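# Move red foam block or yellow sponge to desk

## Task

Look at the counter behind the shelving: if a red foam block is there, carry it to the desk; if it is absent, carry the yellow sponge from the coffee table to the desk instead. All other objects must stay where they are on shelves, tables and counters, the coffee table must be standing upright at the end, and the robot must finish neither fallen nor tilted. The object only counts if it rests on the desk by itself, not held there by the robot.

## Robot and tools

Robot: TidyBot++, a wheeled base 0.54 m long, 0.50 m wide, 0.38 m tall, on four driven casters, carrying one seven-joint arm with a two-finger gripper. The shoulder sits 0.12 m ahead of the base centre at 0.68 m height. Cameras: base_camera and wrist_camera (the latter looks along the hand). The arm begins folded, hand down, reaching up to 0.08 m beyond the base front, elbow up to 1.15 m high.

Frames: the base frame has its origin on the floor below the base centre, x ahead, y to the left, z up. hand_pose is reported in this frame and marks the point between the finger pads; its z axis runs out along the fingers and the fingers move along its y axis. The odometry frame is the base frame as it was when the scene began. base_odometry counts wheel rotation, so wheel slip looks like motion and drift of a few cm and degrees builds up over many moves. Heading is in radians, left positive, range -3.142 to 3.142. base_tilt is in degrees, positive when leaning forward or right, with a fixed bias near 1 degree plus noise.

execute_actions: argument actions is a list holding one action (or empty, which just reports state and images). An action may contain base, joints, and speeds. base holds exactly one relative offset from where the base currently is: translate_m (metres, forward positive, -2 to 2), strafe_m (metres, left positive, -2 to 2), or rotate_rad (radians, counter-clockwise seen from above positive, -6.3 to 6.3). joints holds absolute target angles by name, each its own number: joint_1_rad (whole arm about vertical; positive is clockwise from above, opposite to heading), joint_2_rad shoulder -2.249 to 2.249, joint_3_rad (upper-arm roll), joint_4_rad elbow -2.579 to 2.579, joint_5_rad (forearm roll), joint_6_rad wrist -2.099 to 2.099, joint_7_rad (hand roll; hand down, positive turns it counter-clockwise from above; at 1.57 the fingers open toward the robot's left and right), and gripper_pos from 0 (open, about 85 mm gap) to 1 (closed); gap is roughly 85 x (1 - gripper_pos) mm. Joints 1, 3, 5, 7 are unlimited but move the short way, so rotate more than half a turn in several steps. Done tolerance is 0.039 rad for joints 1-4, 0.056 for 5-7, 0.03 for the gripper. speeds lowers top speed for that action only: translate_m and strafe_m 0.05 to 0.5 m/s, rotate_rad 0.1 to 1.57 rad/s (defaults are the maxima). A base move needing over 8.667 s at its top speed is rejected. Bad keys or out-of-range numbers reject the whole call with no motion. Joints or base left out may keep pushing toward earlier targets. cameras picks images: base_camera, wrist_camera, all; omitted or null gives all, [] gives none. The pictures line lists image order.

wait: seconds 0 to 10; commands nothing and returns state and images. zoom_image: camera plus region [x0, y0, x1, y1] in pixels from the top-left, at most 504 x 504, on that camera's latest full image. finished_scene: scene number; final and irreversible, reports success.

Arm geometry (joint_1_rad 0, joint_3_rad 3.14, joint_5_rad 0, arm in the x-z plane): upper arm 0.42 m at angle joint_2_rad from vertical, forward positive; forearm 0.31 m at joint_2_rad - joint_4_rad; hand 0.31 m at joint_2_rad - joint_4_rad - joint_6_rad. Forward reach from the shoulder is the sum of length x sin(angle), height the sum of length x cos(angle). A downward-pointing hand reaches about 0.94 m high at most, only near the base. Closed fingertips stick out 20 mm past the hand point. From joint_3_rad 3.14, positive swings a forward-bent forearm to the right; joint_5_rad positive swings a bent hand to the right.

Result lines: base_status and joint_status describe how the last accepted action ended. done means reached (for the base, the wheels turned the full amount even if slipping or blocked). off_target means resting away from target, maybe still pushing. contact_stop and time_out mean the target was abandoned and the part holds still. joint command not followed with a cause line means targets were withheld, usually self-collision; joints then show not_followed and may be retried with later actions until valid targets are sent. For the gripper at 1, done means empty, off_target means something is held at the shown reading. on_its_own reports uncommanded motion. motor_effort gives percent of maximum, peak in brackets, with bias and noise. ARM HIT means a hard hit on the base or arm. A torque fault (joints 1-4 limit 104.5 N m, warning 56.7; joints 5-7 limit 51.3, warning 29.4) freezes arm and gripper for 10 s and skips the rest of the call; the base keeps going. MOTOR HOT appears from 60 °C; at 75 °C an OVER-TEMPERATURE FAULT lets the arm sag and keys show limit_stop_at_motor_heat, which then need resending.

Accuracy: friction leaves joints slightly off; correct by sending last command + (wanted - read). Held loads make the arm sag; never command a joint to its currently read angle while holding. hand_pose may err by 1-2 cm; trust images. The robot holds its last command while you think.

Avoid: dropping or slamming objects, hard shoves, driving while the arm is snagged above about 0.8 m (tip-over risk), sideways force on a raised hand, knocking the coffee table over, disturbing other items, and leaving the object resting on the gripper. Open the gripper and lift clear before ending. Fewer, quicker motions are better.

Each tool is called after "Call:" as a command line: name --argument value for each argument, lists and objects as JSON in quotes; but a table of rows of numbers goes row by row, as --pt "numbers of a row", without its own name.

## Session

Call:
execute_actions --actions '[]'

Scene clock: 0.00 s.
base_odometry: x=+0.000 y=+0.000 heading=+0.000 (m, m, rad; odometry frame)
base_tilt: forward=-0.4 right=+0.6 (deg)
base_status: not commanded
joint_positions: joint_1_rad=-0.055 joint_2_rad=-0.329 joint_3_rad=+3.141 joint_4_rad=-2.556 joint_5_rad=+0.020 joint_6_rad=-0.838 joint_7_rad=+1.609 gripper_pos=+0.000
joint_status: not commanded
motor_effort: joint_1_rad=+0 joint_2_rad=-1 joint_3_rad=+1 joint_4_rad=+14 joint_5_rad=+0 joint_6_rad=+1 joint_7_rad=+0 (%)
hand_pose: x=+0.2558 y=+0.0043 z=+0.5778 quat_wxyz=(+0.007, +0.998, +0.053, +0.038) (m; base frame)
pictures: base_camera, wrist_camera
Images, in order (width x height): base_camera 644x364, wrist_camera 644x476.

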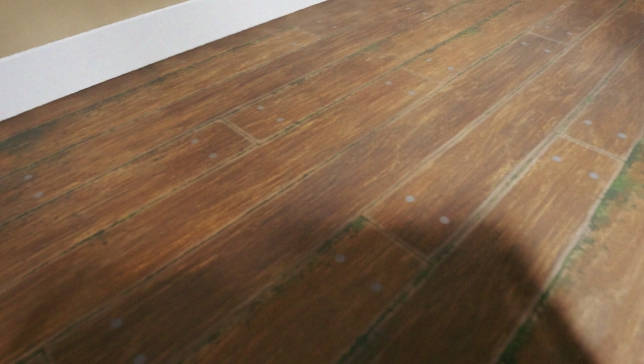

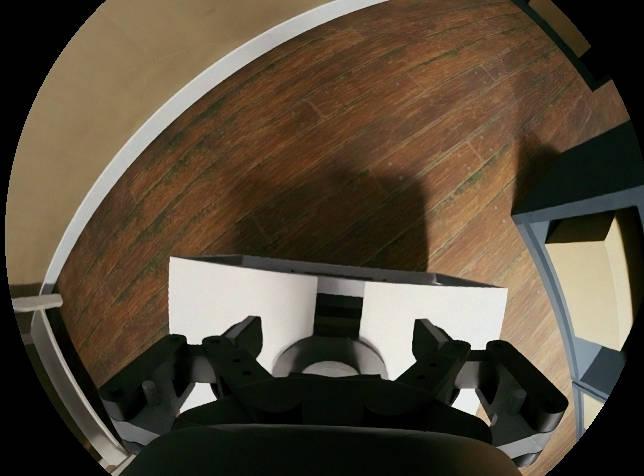

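Call:
execute_actions --actions '[{"base":{"rotate_rad":-0.8},"joints":{"joint_1_rad":0,"joint_2_rad":-0.3,"joint_4_rad":-1.2,"joint_6_rad":-1.3}}]'

Scene clock: 4.00 s.
base_odometry: x=+0.000 y=+0.000 heading=-0.799 (m, m, rad; odometry frame)
base_tilt: forward=-0.4 right=+0.6 (deg)
base_status: done
joint_positions: joint_1_rad=-0.019 joint_2_rad=-0.314 joint_3_rad=+3.141 joint_4_rad=-1.222 joint_5_rad=+0.020 joint_6_rad=-1.278 joint_7_rad=+1.609 gripper_pos=+0.000
joint_status: all done
motor_effort: joint_1_rad=-1(1) joint_2_rad=-7(11) joint_3_rad=+1(1) joint_4_rad=+18(20) joint_5_rad=+0(0) joint_6_rad=+8(8) joint_7_rad=+1(1) (%)
hand_pose: x=+0.4911 y=+0.0026 z=+1.0957 quat_wxyz=(+0.014, +0.888, +0.024, +0.460) (m; base frame)
pictures: base_camera, wrist_camera
Images, in order (width x height): base_camera 644x364, wrist_camera 644x476.

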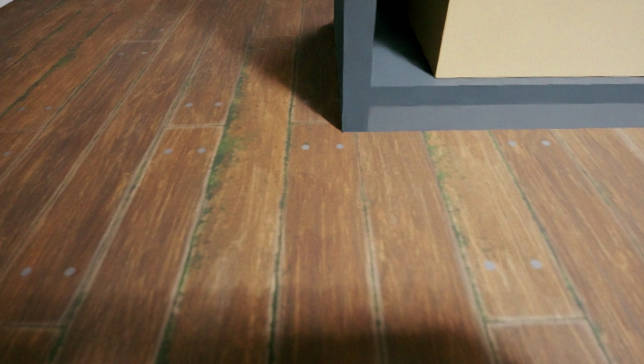

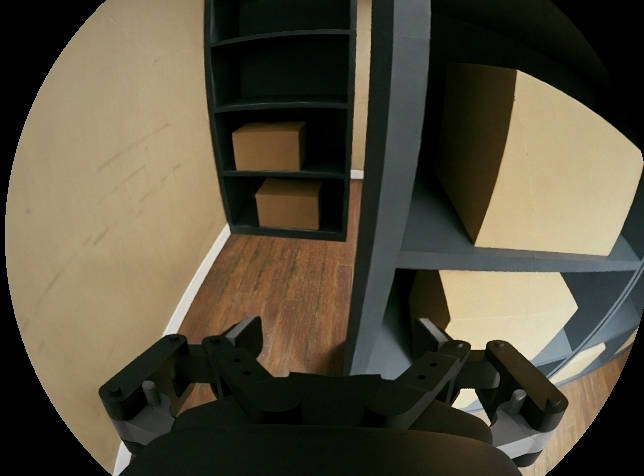

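Call:
execute_actions --actions '[{"base":{"strafe_m":0.4}}]' --cameras '["base_camera"]'

Call:
execute_actions --actions '[{"base":{"translate_m":1.0},"joints":{"joint_1_rad":0.5,"joint_4_rad":-1.0,"joint_6_rad":-1.2}}]'

Scene clock: 9.10 s.
base_odometry: x=+0.287 y=+0.279 heading=-0.800 (m, m, rad; odometry frame)
base_tilt: forward=-0.4 right=+0.5 (deg)
base_status: done
joint_positions: joint_1_rad=-0.015 joint_2_rad=-0.312 joint_3_rad=+3.139 joint_4_rad=-1.222 joint_5_rad=+0.020 joint_6_rad=-1.278 joint_7_rad=+1.609 gripper_pos=+0.000
joint_status: not commanded
motor_effort: joint_1_rad=+0(0) joint_2_rad=-7(8) joint_3_rad=+1(2) joint_4_rad=+18(18) joint_5_rad=-1(0) joint_6_rad=+8(8) joint_7_rad=+0(0) (%)
hand_pose: x=+0.4918 y=+0.0025 z=+1.0949 quat_wxyz=(+0.015, +0.888, +0.023, +0.459) (m; base frame)
pictures: base_camera
Images, in order (width x height): base_camera 644x364.

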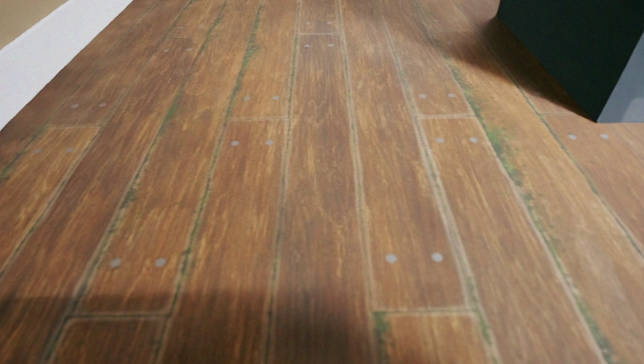

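Scene clock: 12.47 s.
base_odometry: x=+0.985 y=-0.438 heading=-0.800 (m, m, rad; odometry frame)
base_tilt: forward=-0.4 right=+0.5 (deg)
base_status: done
joint_positions: joint_1_rad=+0.484 joint_2_rad=-0.297 joint_3_rad=+3.139 joint_4_rad=-1.026 joint_5_rad=+0.020 joint_6_rad=-1.219 joint_7_rad=+1.609 gripper_pos=+0.000
joint_status: all done
motor_effort: joint_1_rad=+0(1) joint_2_rad=-6(8) joint_3_rad=+1(2) joint_4_rad=+16(18) joint_5_rad=+0(0) joint_6_rad=+9(9) joint_7_rad=+1(0) (%)
hand_pose: x=+0.4498 y=-0.1774 z=+1.2043 quat_wxyz=(+0.154, +0.806, -0.184, +0.541) (m; base frame)
pictures: base_camera, wrist_camera
Images, in order (width x height): base_camera 644x364, wrist_camera 644x476.

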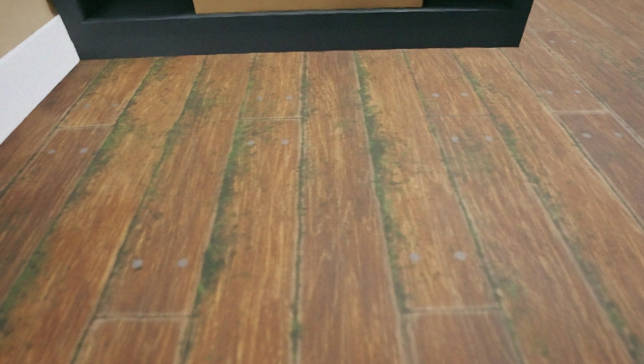

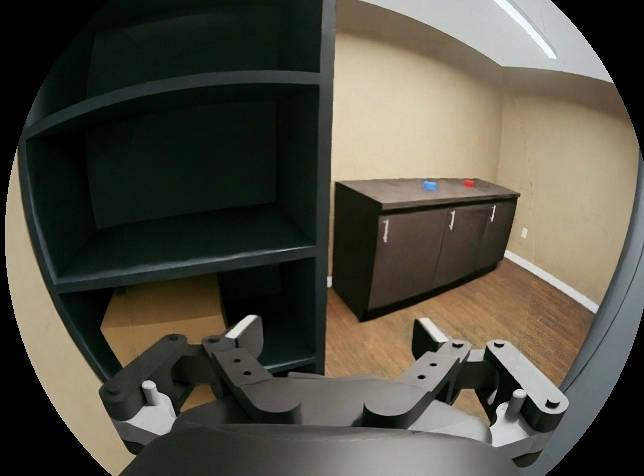

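Call:
execute_actions --actions '[{"base":{"translate_m":0.47},"joints":{"joint_1_rad":1.3,"joint_6_rad":-1.7}}]'

Scene clock: 16.27 s.
base_odometry: x=+1.313 y=-0.775 heading=-0.799 (m, m, rad; odometry frame)
base_tilt: forward=-0.4 right=+0.5 (deg)
base_status: done
joint_positions: joint_1_rad=+1.283 joint_2_rad=-0.298 joint_3_rad=+3.139 joint_4_rad=-1.023 joint_5_rad=+0.020 joint_6_rad=-1.680 joint_7_rad=+1.609 gripper_pos=+0.000
joint_status: all done
motor_effort: joint_1_rad=+0(2) joint_2_rad=-4(7) joint_3_rad=+0(2) joint_4_rad=+15(17) joint_5_rad=-1(2) joint_6_rad=+7(10) joint_7_rad=+1(0) (%)
hand_pose: x=+0.1988 y=-0.2830 z=+1.0889 quat_wxyz=(+0.228, +0.756, -0.546, +0.279) (m; base frame)
pictures: base_camera, wrist_camera
Images, in order (width x height): base_camera 644x364, wrist_camera 644x476.

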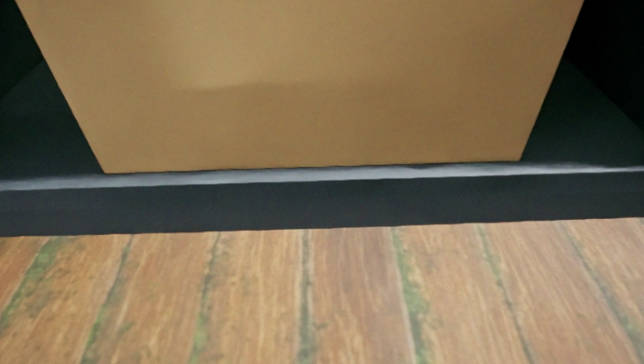

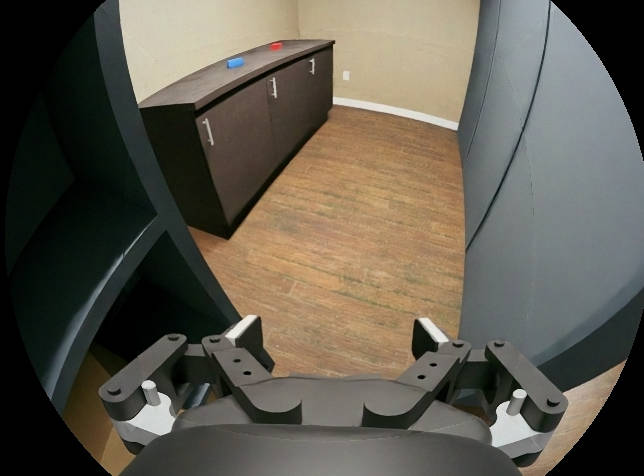

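Call:
execute_actions --actions '[{"base":{"strafe_m":-1.9},"joints":{"joint_1_rad":0}}]'

Scene clock: 26.30 s.
base_odometry: x=-0.048 y=-2.102 heading=-0.798 (m, m, rad; odometry frame)
base_tilt: forward=-0.4 right=+0.5 (deg)
base_status: done
joint_positions: joint_1_rad=+0.016 joint_2_rad=-0.303 joint_3_rad=+3.140 joint_4_rad=-1.022 joint_5_rad=+0.020 joint_6_rad=-1.682 joint_7_rad=+1.609 gripper_pos=+0.000
joint_status: all done
motor_effort: joint_1_rad=+0(1) joint_2_rad=-4(6) joint_3_rad=+0(2) joint_4_rad=+15(15) joint_5_rad=+0(2) joint_6_rad=+7(8) joint_7_rad=+0(0) (%)
hand_pose: x=+0.4107 y=-0.0086 z=+1.0902 quat_wxyz=(+0.019, +0.932, +0.007, +0.362) (m; base frame)
pictures: base_camera, wrist_camera
Images, in order (width x height): base_camera 644x364, wrist_camera 644x476.

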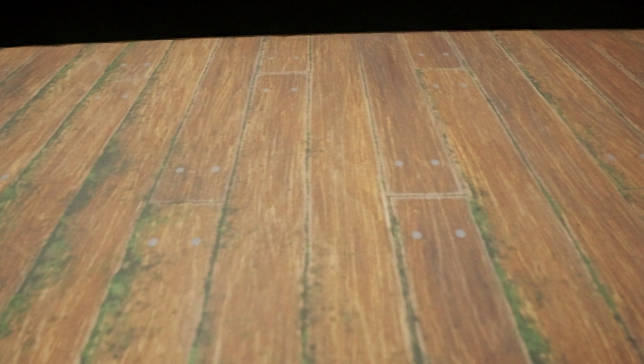

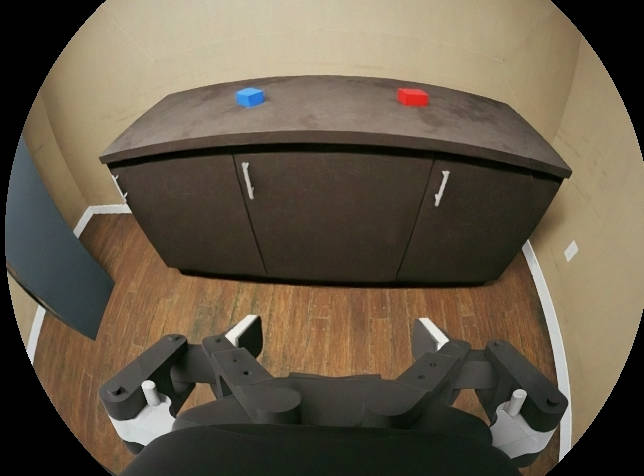

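Call:
execute_actions --actions '[{"base":{"strafe_m":-0.27}}]' --cameras '[]'

Call:
execute_actions --actions '[{"base":{"translate_m":0.5},"joints":{"joint_2_rad":0.0,"joint_4_rad":-0.8,"joint_6_rad":-1.8}}]'

Scene clock: 30.87 s.
base_odometry: x=-0.241 y=-2.290 heading=-0.798 (m, m, rad; odometry frame)
base_tilt: forward=-0.4 right=+0.6 (deg)
base_status: done
joint_positions: joint_1_rad=+0.016 joint_2_rad=-0.303 joint_3_rad=+3.142 joint_4_rad=-1.022 joint_5_rad=+0.020 joint_6_rad=-1.682 joint_7_rad=+1.609 gripper_pos=+0.000
joint_status: not commanded
motor_effort: joint_1_rad=-1(0) joint_2_rad=-5(6) joint_3_rad=+0(3) joint_4_rad=+15(16) joint_5_rad=+0(1) joint_6_rad=+7(7) joint_7_rad=+0(0) (%)
hand_pose: x=+0.4107 y=-0.0094 z=+1.0902 quat_wxyz=(+0.018, +0.932, +0.006, +0.361) (m; base frame)
pictures: none
No camera images: the call's "cameras" was empty. Leave "cameras" out to get every camera's image.

Scene clock: 33.40 s.
base_odometry: x=+0.108 y=-2.649 heading=-0.798 (m, m, rad; odometry frame)
base_tilt: forward=-0.3 right=+0.6 (deg)
base_status: done
joint_positions: joint_1_rad=+0.016 joint_2_rad=+0.007 joint_3_rad=+3.142 joint_4_rad=-0.826 joint_5_rad=+0.020 joint_6_rad=-1.779 joint_7_rad=+1.609 gripper_pos=+0.000
joint_status: all done
motor_effort: joint_1_rad=-1(0) joint_2_rad=-17(22) joint_3_rad=+0(1) joint_4_rad=+16(17) joint_5_rad=-1(0) joint_6_rad=+6(8) joint_7_rad=+0(0) (%)
hand_pose: x=+0.5119 y=-0.0109 z=+1.0452 quat_wxyz=(+0.016, +0.965, +0.006, +0.261) (m; base frame)
pictures: base_camera, wrist_camera
Images, in order (width x height): base_camera 644x364, wrist_camera 644x476.

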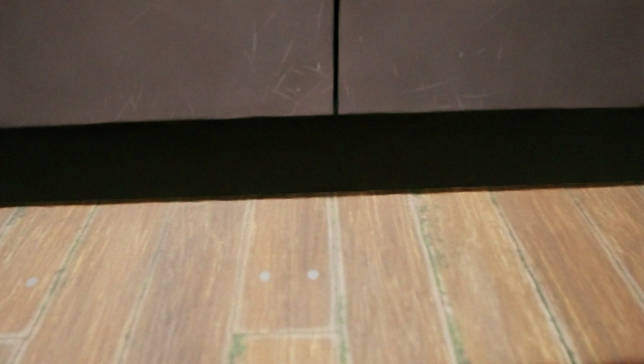

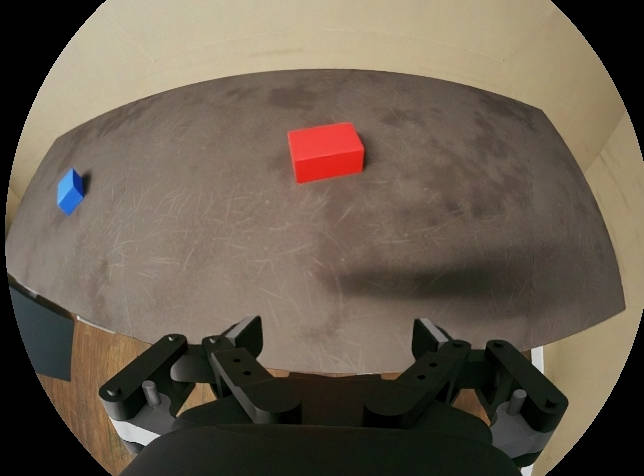

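Call:
execute_actions --actions '[{"base":{"strafe_m":0.232},"joints":{"joint_1_rad":-0.01,"joint_2_rad":0.40,"joint_4_rad":-0.66,"joint_5_rad":0.88,"joint_6_rad":-1.71,"joint_7_rad":0.48}}]' --cameras '["wrist_camera"]'

Call:
execute_actions --actions '[{"base":{"translate_m":0.15}}]'

Scene clock: 42.63 s.
base_odometry: x=+0.275 y=-2.487 heading=-0.799 (m, m, rad; odometry frame)
base_tilt: forward=-0.4 right=+0.6 (deg)
base_status: done
joint_positions: joint_1_rad=-0.002 joint_2_rad=+0.404 joint_3_rad=+3.142 joint_4_rad=-0.687 joint_5_rad=+0.847 joint_6_rad=-1.730 joint_7_rad=+0.500 gripper_pos=+0.000
joint_status: all done
motor_effort: joint_1_rad=-1(2) joint_2_rad=-35(36) joint_3_rad=+2(1) joint_4_rad=+16(17) joint_5_rad=+6(5) joint_6_rad=+4(7) joint_7_rad=+0(0) (%)
hand_pose: x=+0.6141 y=-0.2283 z=+1.0104 quat_wxyz=(+0.261, +0.709, -0.570, +0.325) (m; base frame)
pictures: wrist_camera
Images, in order (width x height): wrist_camera 644x476.

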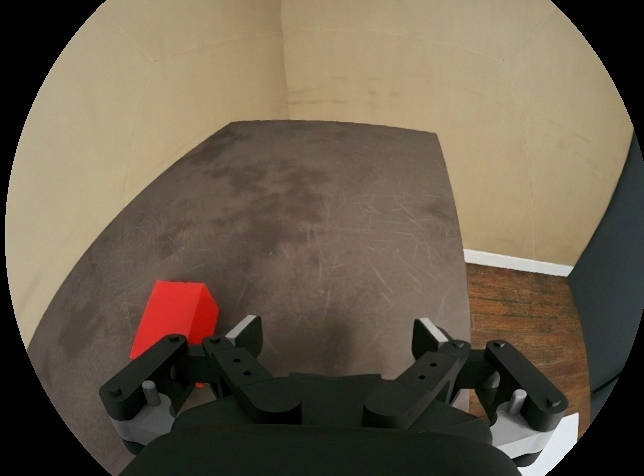

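Scene clock: 44.10 s.
base_odometry: x=+0.380 y=-2.594 heading=-0.798 (m, m, rad; odometry frame)
base_tilt: forward=-0.4 right=+0.6 (deg)
base_status: done
joint_positions: joint_1_rad=-0.002 joint_2_rad=+0.406 joint_3_rad=+3.142 joint_4_rad=-0.685 joint_5_rad=+0.849 joint_6_rad=-1.728 joint_7_rad=+0.500 gripper_pos=+0.000
joint_status: not commanded
motor_effort: joint_1_rad=-1(2) joint_2_rad=-34(37) joint_3_rad=+2(2) joint_4_rad=+16(17) joint_5_rad=+5(6) joint_6_rad=+4(5) joint_7_rad=+0(0) (%)
hand_pose: x=+0.6152 y=-0.2286 z=+1.0105 quat_wxyz=(+0.261, +0.708, -0.569, +0.326) (m; base frame)
pictures: base_camera, wrist_camera
Images, in order (width x height): base_camera 644x364, wrist_camera 644x476.

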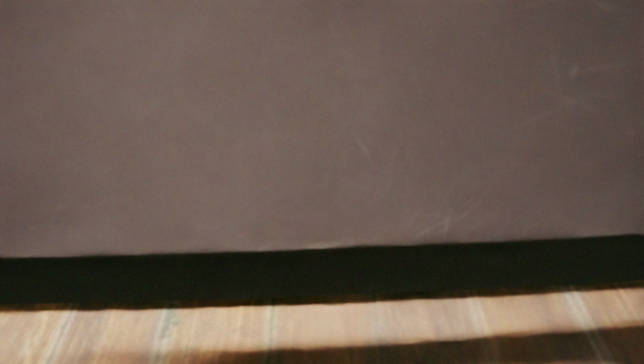

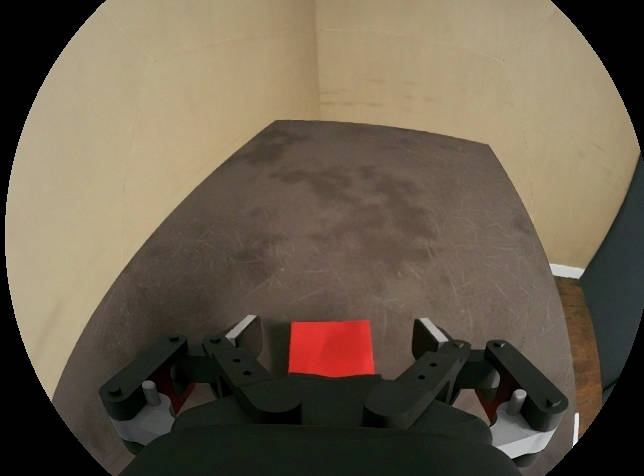

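Call:
execute_actions --actions '[{"base":{"strafe_m":0.015},"joints":{"joint_2_rad":0.33,"joint_4_rad":-1.033,"joint_6_rad":-1.538,"joint_7_rad":0.283}}]' --cameras '["wrist_camera"]'

Scene clock: 49.57 s.
base_odometry: x=+0.391 y=-2.584 heading=-0.799 (m, m, rad; odometry frame)
base_tilt: forward=-0.4 right=+0.6 (deg)
base_status: done
joint_positions: joint_1_rad=-0.008 joint_2_rad=+0.342 joint_3_rad=+3.142 joint_4_rad=-1.011 joint_5_rad=+0.849 joint_6_rad=-1.559 joint_7_rad=+0.309 gripper_pos=+0.000
joint_status: all done
motor_effort: joint_1_rad=-1(5) joint_2_rad=-32(36) joint_3_rad=+2(2) joint_4_rad=+18(17) joint_5_rad=+6(6) joint_6_rad=+2(4) joint_7_rad=+0(0) (%)
hand_pose: x=+0.6168 y=-0.2287 z=+0.9461 quat_wxyz=(+0.268, +0.708, -0.565, +0.327) (m; base frame)
pictures: wrist_camera
Images, in order (width x height): wrist_camera 644x476.

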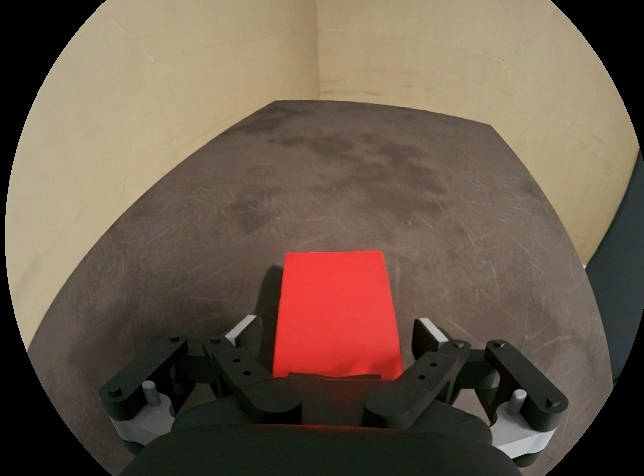

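Call:
execute_actions --actions '[{"joints":{"joint_4_rad":-1.085,"joint_6_rad":-1.503,"joint_7_rad":0.24}}]' --cameras '["wrist_camera"]'

Call:
execute_actions --actions '[{"joints":{"gripper_pos":1}}]' --cameras '["wrist_camera"]'

Scene clock: 52.63 s.
base_odometry: x=+0.391 y=-2.584 heading=-0.799 (m, m, rad; odometry frame)
base_tilt: forward=-0.4 right=+0.5 (deg)
base_status: not commanded
joint_positions: joint_1_rad=-0.008 joint_2_rad=+0.337 joint_3_rad=+3.142 joint_4_rad=-1.064 joint_5_rad=+0.849 joint_6_rad=-1.523 joint_7_rad=+0.265 gripper_pos=+0.000
joint_status: all done
motor_effort: joint_1_rad=-1(0) joint_2_rad=-33(35) joint_3_rad=+1(2) joint_4_rad=+17(18) joint_5_rad=+6(6) joint_6_rad=+3(2) joint_7_rad=+1(0) (%)
hand_pose: x=+0.6191 y=-0.2285 z=+0.9318 quat_wxyz=(+0.265, +0.706, -0.568, +0.329) (m; base frame)
pictures: wrist_camera
Images, in order (width x height): wrist_camera 644x476.

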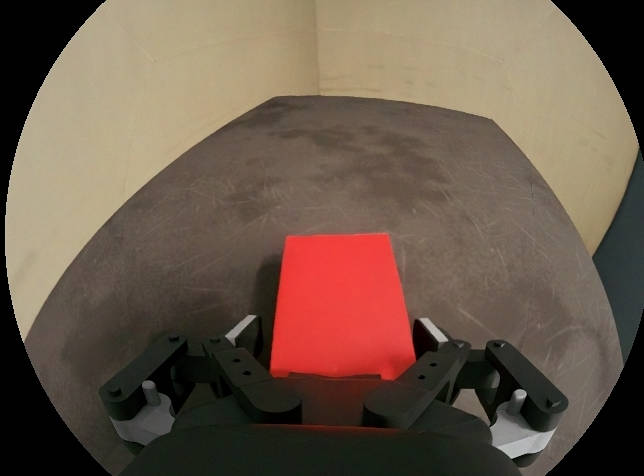

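Scene clock: 53.73 s.
base_odometry: x=+0.391 y=-2.584 heading=-0.799 (m, m, rad; odometry frame)
base_tilt: forward=-0.4 right=+0.6 (deg)
base_status: not commanded
joint_positions: joint_1_rad=-0.008 joint_2_rad=+0.335 joint_3_rad=+3.142 joint_4_rad=-1.064 joint_5_rad=+0.851 joint_6_rad=-1.522 joint_7_rad=+0.265 gripper_pos=+0.379
joint_status: gripper_pos off_target (ended at +0.379, target +1.000)
motor_effort: joint_1_rad=+0(1) joint_2_rad=-33(33) joint_3_rad=+2(2) joint_4_rad=+18(18) joint_5_rad=+7(7) joint_6_rad=+3(3) joint_7_rad=+0(0) (%)
hand_pose: x=+0.6188 y=-0.2289 z=+0.9333 quat_wxyz=(+0.265, +0.706, -0.568, +0.331) (m; base frame)
pictures: wrist_camera
Images, in order (width x height): wrist_camera 644x476.

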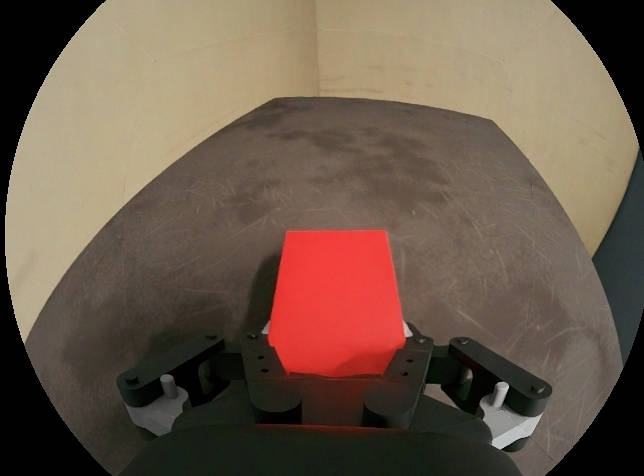

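Call:
execute_actions --actions '[{"joints":{"joint_2_rad":0.1}}]' --cameras '[]'

Call:
execute_actions --actions '[{"base":{"translate_m":-0.62},"joints":{"joint_1_rad":-1.57,"joint_2_rad":-0.5,"joint_4_rad":-1.2,"joint_5_rad":-0.02,"joint_6_rad":-1.57,"joint_7_rad":1.59}}]'

Scene clock: 57.80 s.
base_odometry: x=+0.391 y=-2.584 heading=-0.799 (m, m, rad; odometry frame)
base_tilt: forward=-0.3 right=+0.5 (deg)
base_status: not commanded
joint_positions: joint_1_rad=-0.008 joint_2_rad=+0.097 joint_3_rad=+3.142 joint_4_rad=-1.066 joint_5_rad=+0.851 joint_6_rad=-1.522 joint_7_rad=+0.265 gripper_pos=+0.379
joint_status: all done
motor_effort: joint_1_rad=+0(1) joint_2_rad=-23(35) joint_3_rad=+1(1) joint_4_rad=+17(19) joint_5_rad=+6(7) joint_6_rad=+5(5) joint_7_rad=+0(1) (%)
hand_pose: x=+0.5453 y=-0.2295 z=+1.0431 quat_wxyz=(+0.196, +0.662, -0.595, +0.411) (m; base frame)
pictures: none
No camera images: the call's "cameras" was empty. Leave "cameras" out to get every camera's image.

Scene clock: 60.57 s.
base_odometry: x=-0.042 y=-2.139 heading=-0.799 (m, m, rad; odometry frame)
base_tilt: forward=-0.4 right=+0.6 (deg)
base_status: done
joint_positions: joint_1_rad=-1.554 joint_2_rad=-0.491 joint_3_rad=+3.137 joint_4_rad=-1.174 joint_5_rad=+0.013 joint_6_rad=-1.551 joint_7_rad=+1.565 gripper_pos=+0.379
joint_status: all done
motor_effort: joint_1_rad=+0(1) joint_2_rad=+2(28) joint_3_rad=+1(2) joint_4_rad=+15(18) joint_5_rad=-1(6) joint_6_rad=+8(9) joint_7_rad=+0(0) (%)
hand_pose: x=+0.1240 y=+0.2452 z=+1.1053 quat_wxyz=(-0.304, +0.643, +0.628, +0.316) (m; base frame)
pictures: base_camera, wrist_camera
Images, in order (width x height): base_camera 644x364, wrist_camera 644x476.

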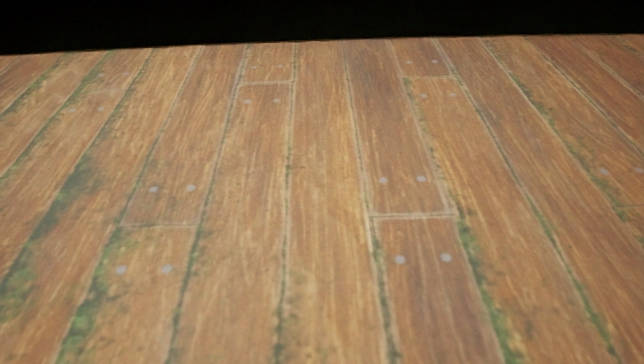

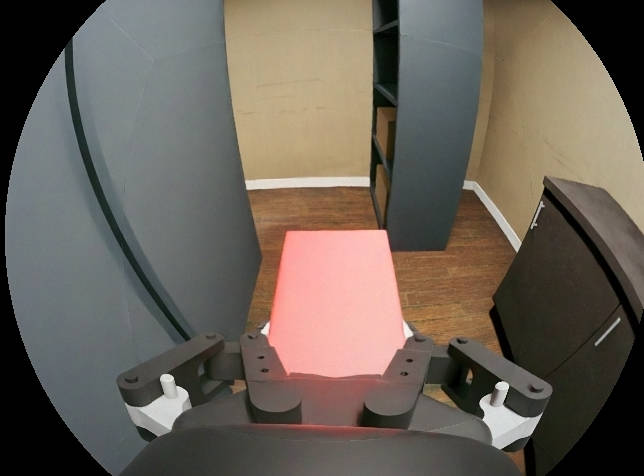

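Call:
execute_actions --actions '[{"base":{"strafe_m":1.92},"joints":{"joint_1_rad":-3.14}}]'

Scene clock: 67.93 s.
base_odometry: x=+1.334 y=-0.799 heading=-0.799 (m, m, rad; odometry frame)
base_tilt: forward=-0.4 right=+0.6 (deg)
base_status: done
joint_positions: joint_1_rad=-3.124 joint_2_rad=-0.502 joint_3_rad=+3.138 joint_4_rad=-1.176 joint_5_rad=+0.012 joint_6_rad=-1.553 joint_7_rad=+1.565 gripper_pos=+0.379
joint_status: all done
motor_effort: joint_1_rad=-1(0) joint_2_rad=+4(7) joint_3_rad=+1(2) joint_4_rad=+15(16) joint_5_rad=-1(1) joint_6_rad=+8(9) joint_7_rad=+0(1) (%)
hand_pose: x=-0.1213 y=+0.0053 z=+1.1062 quat_wxyz=(-0.441, +0.012, +0.897, +0.008) (m; base frame)
pictures: base_camera, wrist_camera
Images, in order (width x height): base_camera 644x364, wrist_camera 644x476.

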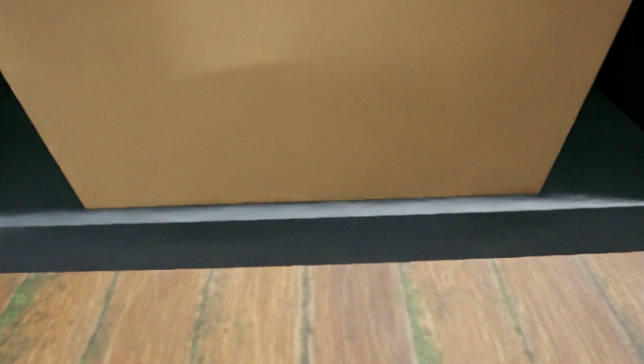

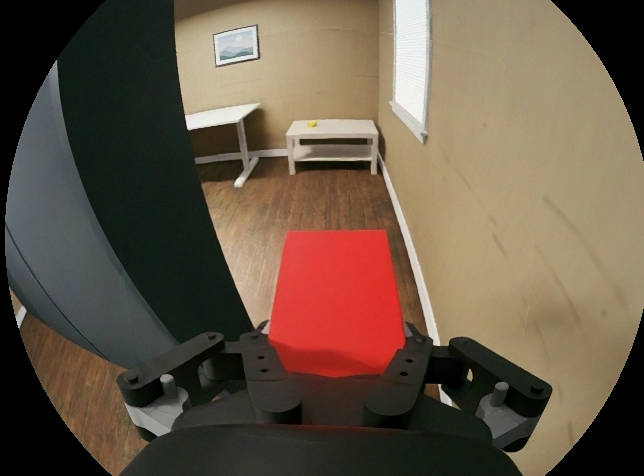

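Call:
execute_actions --actions '[{"base":{"translate_m":-1.9},"joints":{"joint_2_rad":0.0,"joint_4_rad":-1.3,"joint_6_rad":-1.2}}]'

Scene clock: 75.13 s.
base_odometry: x=+0.010 y=+0.563 heading=-0.799 (m, m, rad; odometry frame)
base_tilt: forward=-0.4 right=+0.6 (deg)
base_status: done
joint_positions: joint_1_rad=-3.124 joint_2_rad=+0.007 joint_3_rad=+3.138 joint_4_rad=-1.283 joint_5_rad=+0.011 joint_6_rad=-1.217 joint_7_rad=+1.565 gripper_pos=+0.379
joint_status: all done
motor_effort: joint_1_rad=+0(0) joint_2_rad=-22(26) joint_3_rad=+1(1) joint_4_rad=+20(22) joint_5_rad=+0(1) joint_6_rad=+7(9) joint_7_rad=+0(1) (%)
hand_pose: x=-0.3703 y=+0.0090 z=+0.9389 quat_wxyz=(-0.312, +0.009, +0.950, +0.007) (m; base frame)
pictures: base_camera, wrist_camera
Images, in order (width x height): base_camera 644x364, wrist_camera 644x476.

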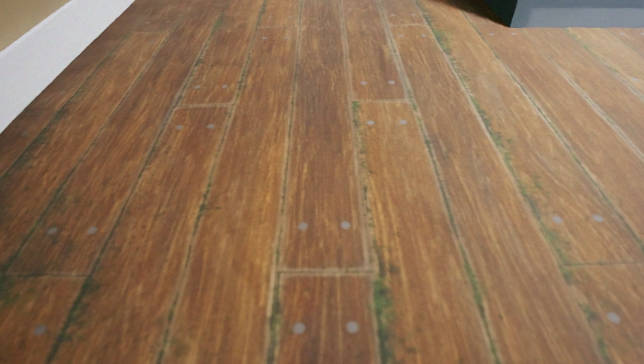

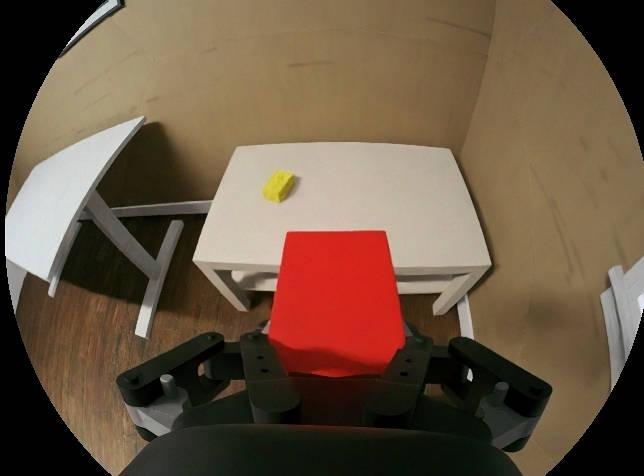

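Call:
execute_actions --actions '[{"base":{"strafe_m":-1.0},"joints":{"joint_2_rad":0.468,"joint_4_rad":-1.185,"joint_6_rad":-0.57}}]' --cameras '["wrist_camera"]'

Scene clock: 82.00 s.
base_odometry: x=-0.708 y=-0.133 heading=-0.800 (m, m, rad; odometry frame)
base_tilt: forward=-0.4 right=+0.6 (deg)
base_status: done
joint_positions: joint_1_rad=-3.137 joint_2_rad=+0.475 joint_3_rad=+3.139 joint_4_rad=-1.212 joint_5_rad=+0.011 joint_6_rad=-0.591 joint_7_rad=+1.565 gripper_pos=+0.379
joint_status: all done
motor_effort: joint_1_rad=+0(2) joint_2_rad=-43(46) joint_3_rad=+0(2) joint_4_rad=+21(22) joint_5_rad=+0(1) joint_6_rad=+8(8) joint_7_rad=+0(1) (%)
hand_pose: x=-0.6222 y=+0.0027 z=+0.8173 quat_wxyz=(-0.418, +0.001, +0.908, +0.004) (m; base frame)
pictures: wrist_camera
Images, in order (width x height): wrist_camera 644x476.

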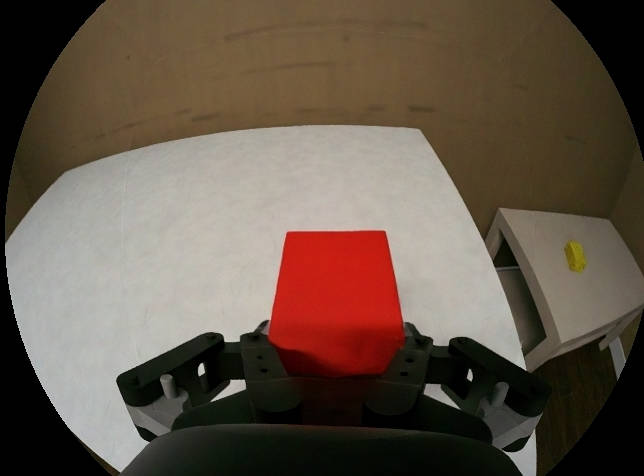

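Call:
execute_actions --actions '[{"base":{"translate_m":-0.06},"joints":{"joint_4_rad":-1.42,"joint_6_rad":-0.375}}]' --cameras '[]'

Call:
execute_actions --actions '[{"joints":{"joint_4_rad":-1.48,"joint_6_rad":-0.315}}]' --cameras '["wrist_camera"]'

Scene clock: 85.10 s.
base_odometry: x=-0.750 y=-0.090 heading=-0.799 (m, m, rad; odometry frame)
base_tilt: forward=-0.4 right=+0.6 (deg)
base_status: done
joint_positions: joint_1_rad=-3.137 joint_2_rad=+0.475 joint_3_rad=+3.139 joint_4_rad=-1.405 joint_5_rad=+0.011 joint_6_rad=-0.398 joint_7_rad=+1.565 gripper_pos=+0.379
joint_status: all done
motor_effort: joint_1_rad=+0(2) joint_2_rad=-42(45) joint_3_rad=+0(1) joint_4_rad=+21(23) joint_5_rad=-1(1) joint_6_rad=+9(9) joint_7_rad=+0(1) (%)
hand_pose: x=-0.6096 y=+0.0020 z=+0.7585 quat_wxyz=(-0.419, +0.000, +0.908, +0.003) (m; base frame)
pictures: none
No camera images: the call's "cameras" was empty. Leave "cameras" out to get every camera's image.

Scene clock: 85.93 s.
base_odometry: x=-0.750 y=-0.090 heading=-0.799 (m, m, rad; odometry frame)
base_tilt: forward=-0.4 right=+0.5 (deg)
base_status: not commanded
joint_positions: joint_1_rad=-3.137 joint_2_rad=+0.474 joint_3_rad=+3.139 joint_4_rad=-1.461 joint_5_rad=+0.011 joint_6_rad=-0.335 joint_7_rad=+1.565 gripper_pos=+0.379
joint_status: all done
motor_effort: joint_1_rad=+0(0) joint_2_rad=-42(43) joint_3_rad=+0(0) joint_4_rad=+20(22) joint_5_rad=+0(0) joint_6_rad=+8(8) joint_7_rad=+0(0) (%)
hand_pose: x=-0.6049 y=+0.0017 z=+0.7435 quat_wxyz=(-0.422, +0.000, +0.907, +0.003) (m; base frame)
pictures: wrist_camera
Images, in order (width x height): wrist_camera 644x476.

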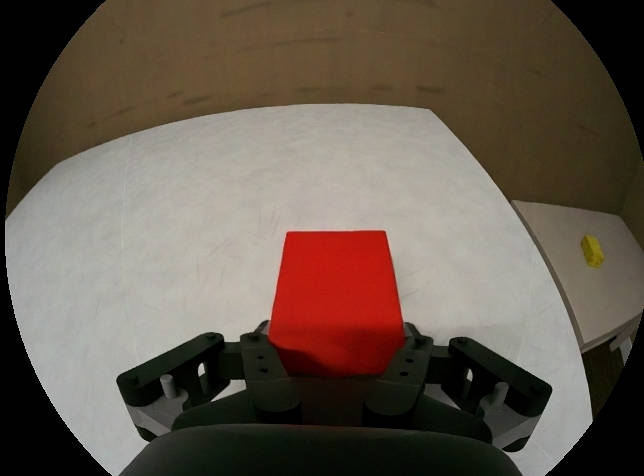

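Call:
execute_actions --actions '[{"joints":{"joint_4_rad":-1.56,"joint_6_rad":-0.245}}]' --cameras '["wrist_camera"]'

Scene clock: 88.97 s.
base_odometry: x=-0.750 y=-0.090 heading=-0.799 (m, m, rad; odometry frame)
base_tilt: forward=-0.4 right=+0.5 (deg)
base_status: not commanded
joint_positions: joint_1_rad=-3.137 joint_2_rad=+0.459 joint_3_rad=+3.139 joint_4_rad=-1.519 joint_5_rad=+0.011 joint_6_rad=-0.251 joint_7_rad=+1.565 gripper_pos=+0.379
joint_status: joint_4_rad off_target (ended at -1.519, target -1.560); the others done
motor_effort: joint_1_rad=+0(0) joint_2_rad=-36(42) joint_3_rad=+0(1) joint_4_rad=+17(20) joint_5_rad=+0(0) joint_6_rad=+6(9) joint_7_rad=+0(0) (%)
hand_pose: x=-0.6023 y=+0.0014 z=+0.7438 quat_wxyz=(-0.440, +0.000, +0.898, +0.002) (m; base frame)
pictures: wrist_camera
Images, in order (width x height): wrist_camera 644x476.

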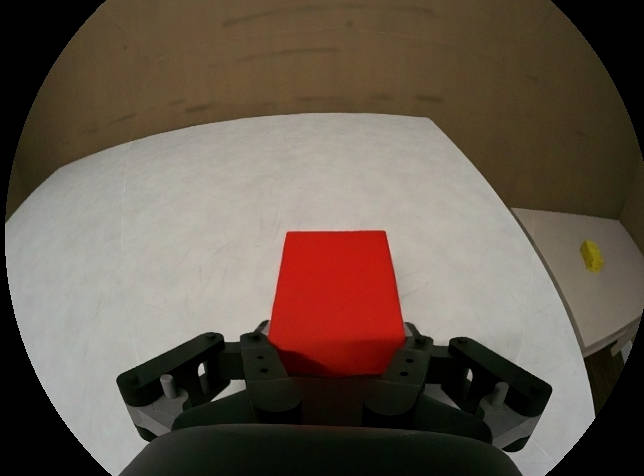

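Call:
execute_actions --actions '[{"joints":{"gripper_pos":0,"joint_4_rad":-1.52}}]' --cameras '[]'

Call:
execute_actions --actions '[{"joints":{"joint_2_rad":0.2,"joint_6_rad":-0.5}}]' --cameras '["wrist_camera"]'

Scene clock: 91.40 s.
base_odometry: x=-0.750 y=-0.090 heading=-0.799 (m, m, rad; odometry frame)
base_tilt: forward=-0.5 right=+0.6 (deg)
base_status: not commanded
joint_positions: joint_1_rad=-3.137 joint_2_rad=+0.463 joint_3_rad=+3.139 joint_4_rad=-1.518 joint_5_rad=+0.011 joint_6_rad=-0.251 joint_7_rad=+1.565 gripper_pos=+0.000
joint_status: all done
motor_effort: joint_1_rad=+0(0) joint_2_rad=-40(41) joint_3_rad=+0(0) joint_4_rad=+20(20) joint_5_rad=+0(1) joint_6_rad=+8(8) joint_7_rad=+0(0) (%)
hand_pose: x=-0.6028 y=+0.0014 z=+0.7413 quat_wxyz=(-0.439, +0.000, +0.898, +0.002) (m; base frame)
pictures: none
No camera images: the call's "cameras" was empty. Leave "cameras" out to get every camera's image.

Scene clock: 93.00 s.
base_odometry: x=-0.750 y=-0.091 heading=-0.799 (m, m, rad; odometry frame)
base_tilt: forward=-0.4 right=+0.6 (deg)
base_status: not commanded
joint_positions: joint_1_rad=-3.137 joint_2_rad=+0.196 joint_3_rad=+3.139 joint_4_rad=-1.518 joint_5_rad=+0.011 joint_6_rad=-0.479 joint_7_rad=+1.565 gripper_pos=+0.000
joint_status: all done
motor_effort: joint_1_rad=+0(0) joint_2_rad=-32(42) joint_3_rad=+0(0) joint_4_rad=+21(21) joint_5_rad=+0(1) joint_6_rad=+8(9) joint_7_rad=+0(1) (%)
hand_pose: x=-0.5269 y=+0.0019 z=+0.8683 quat_wxyz=(-0.457, +0.001, +0.890, +0.004) (m; base frame)
pictures: wrist_camera
Images, in order (width x height): wrist_camera 644x476.

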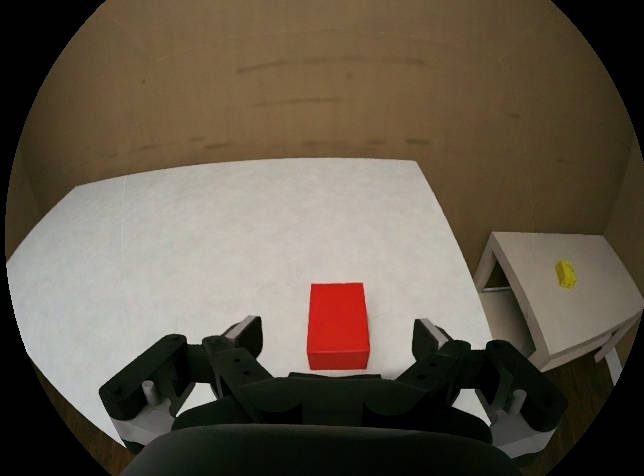

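Call:
finished_scene --scene 2

The scene is finished: the task was done.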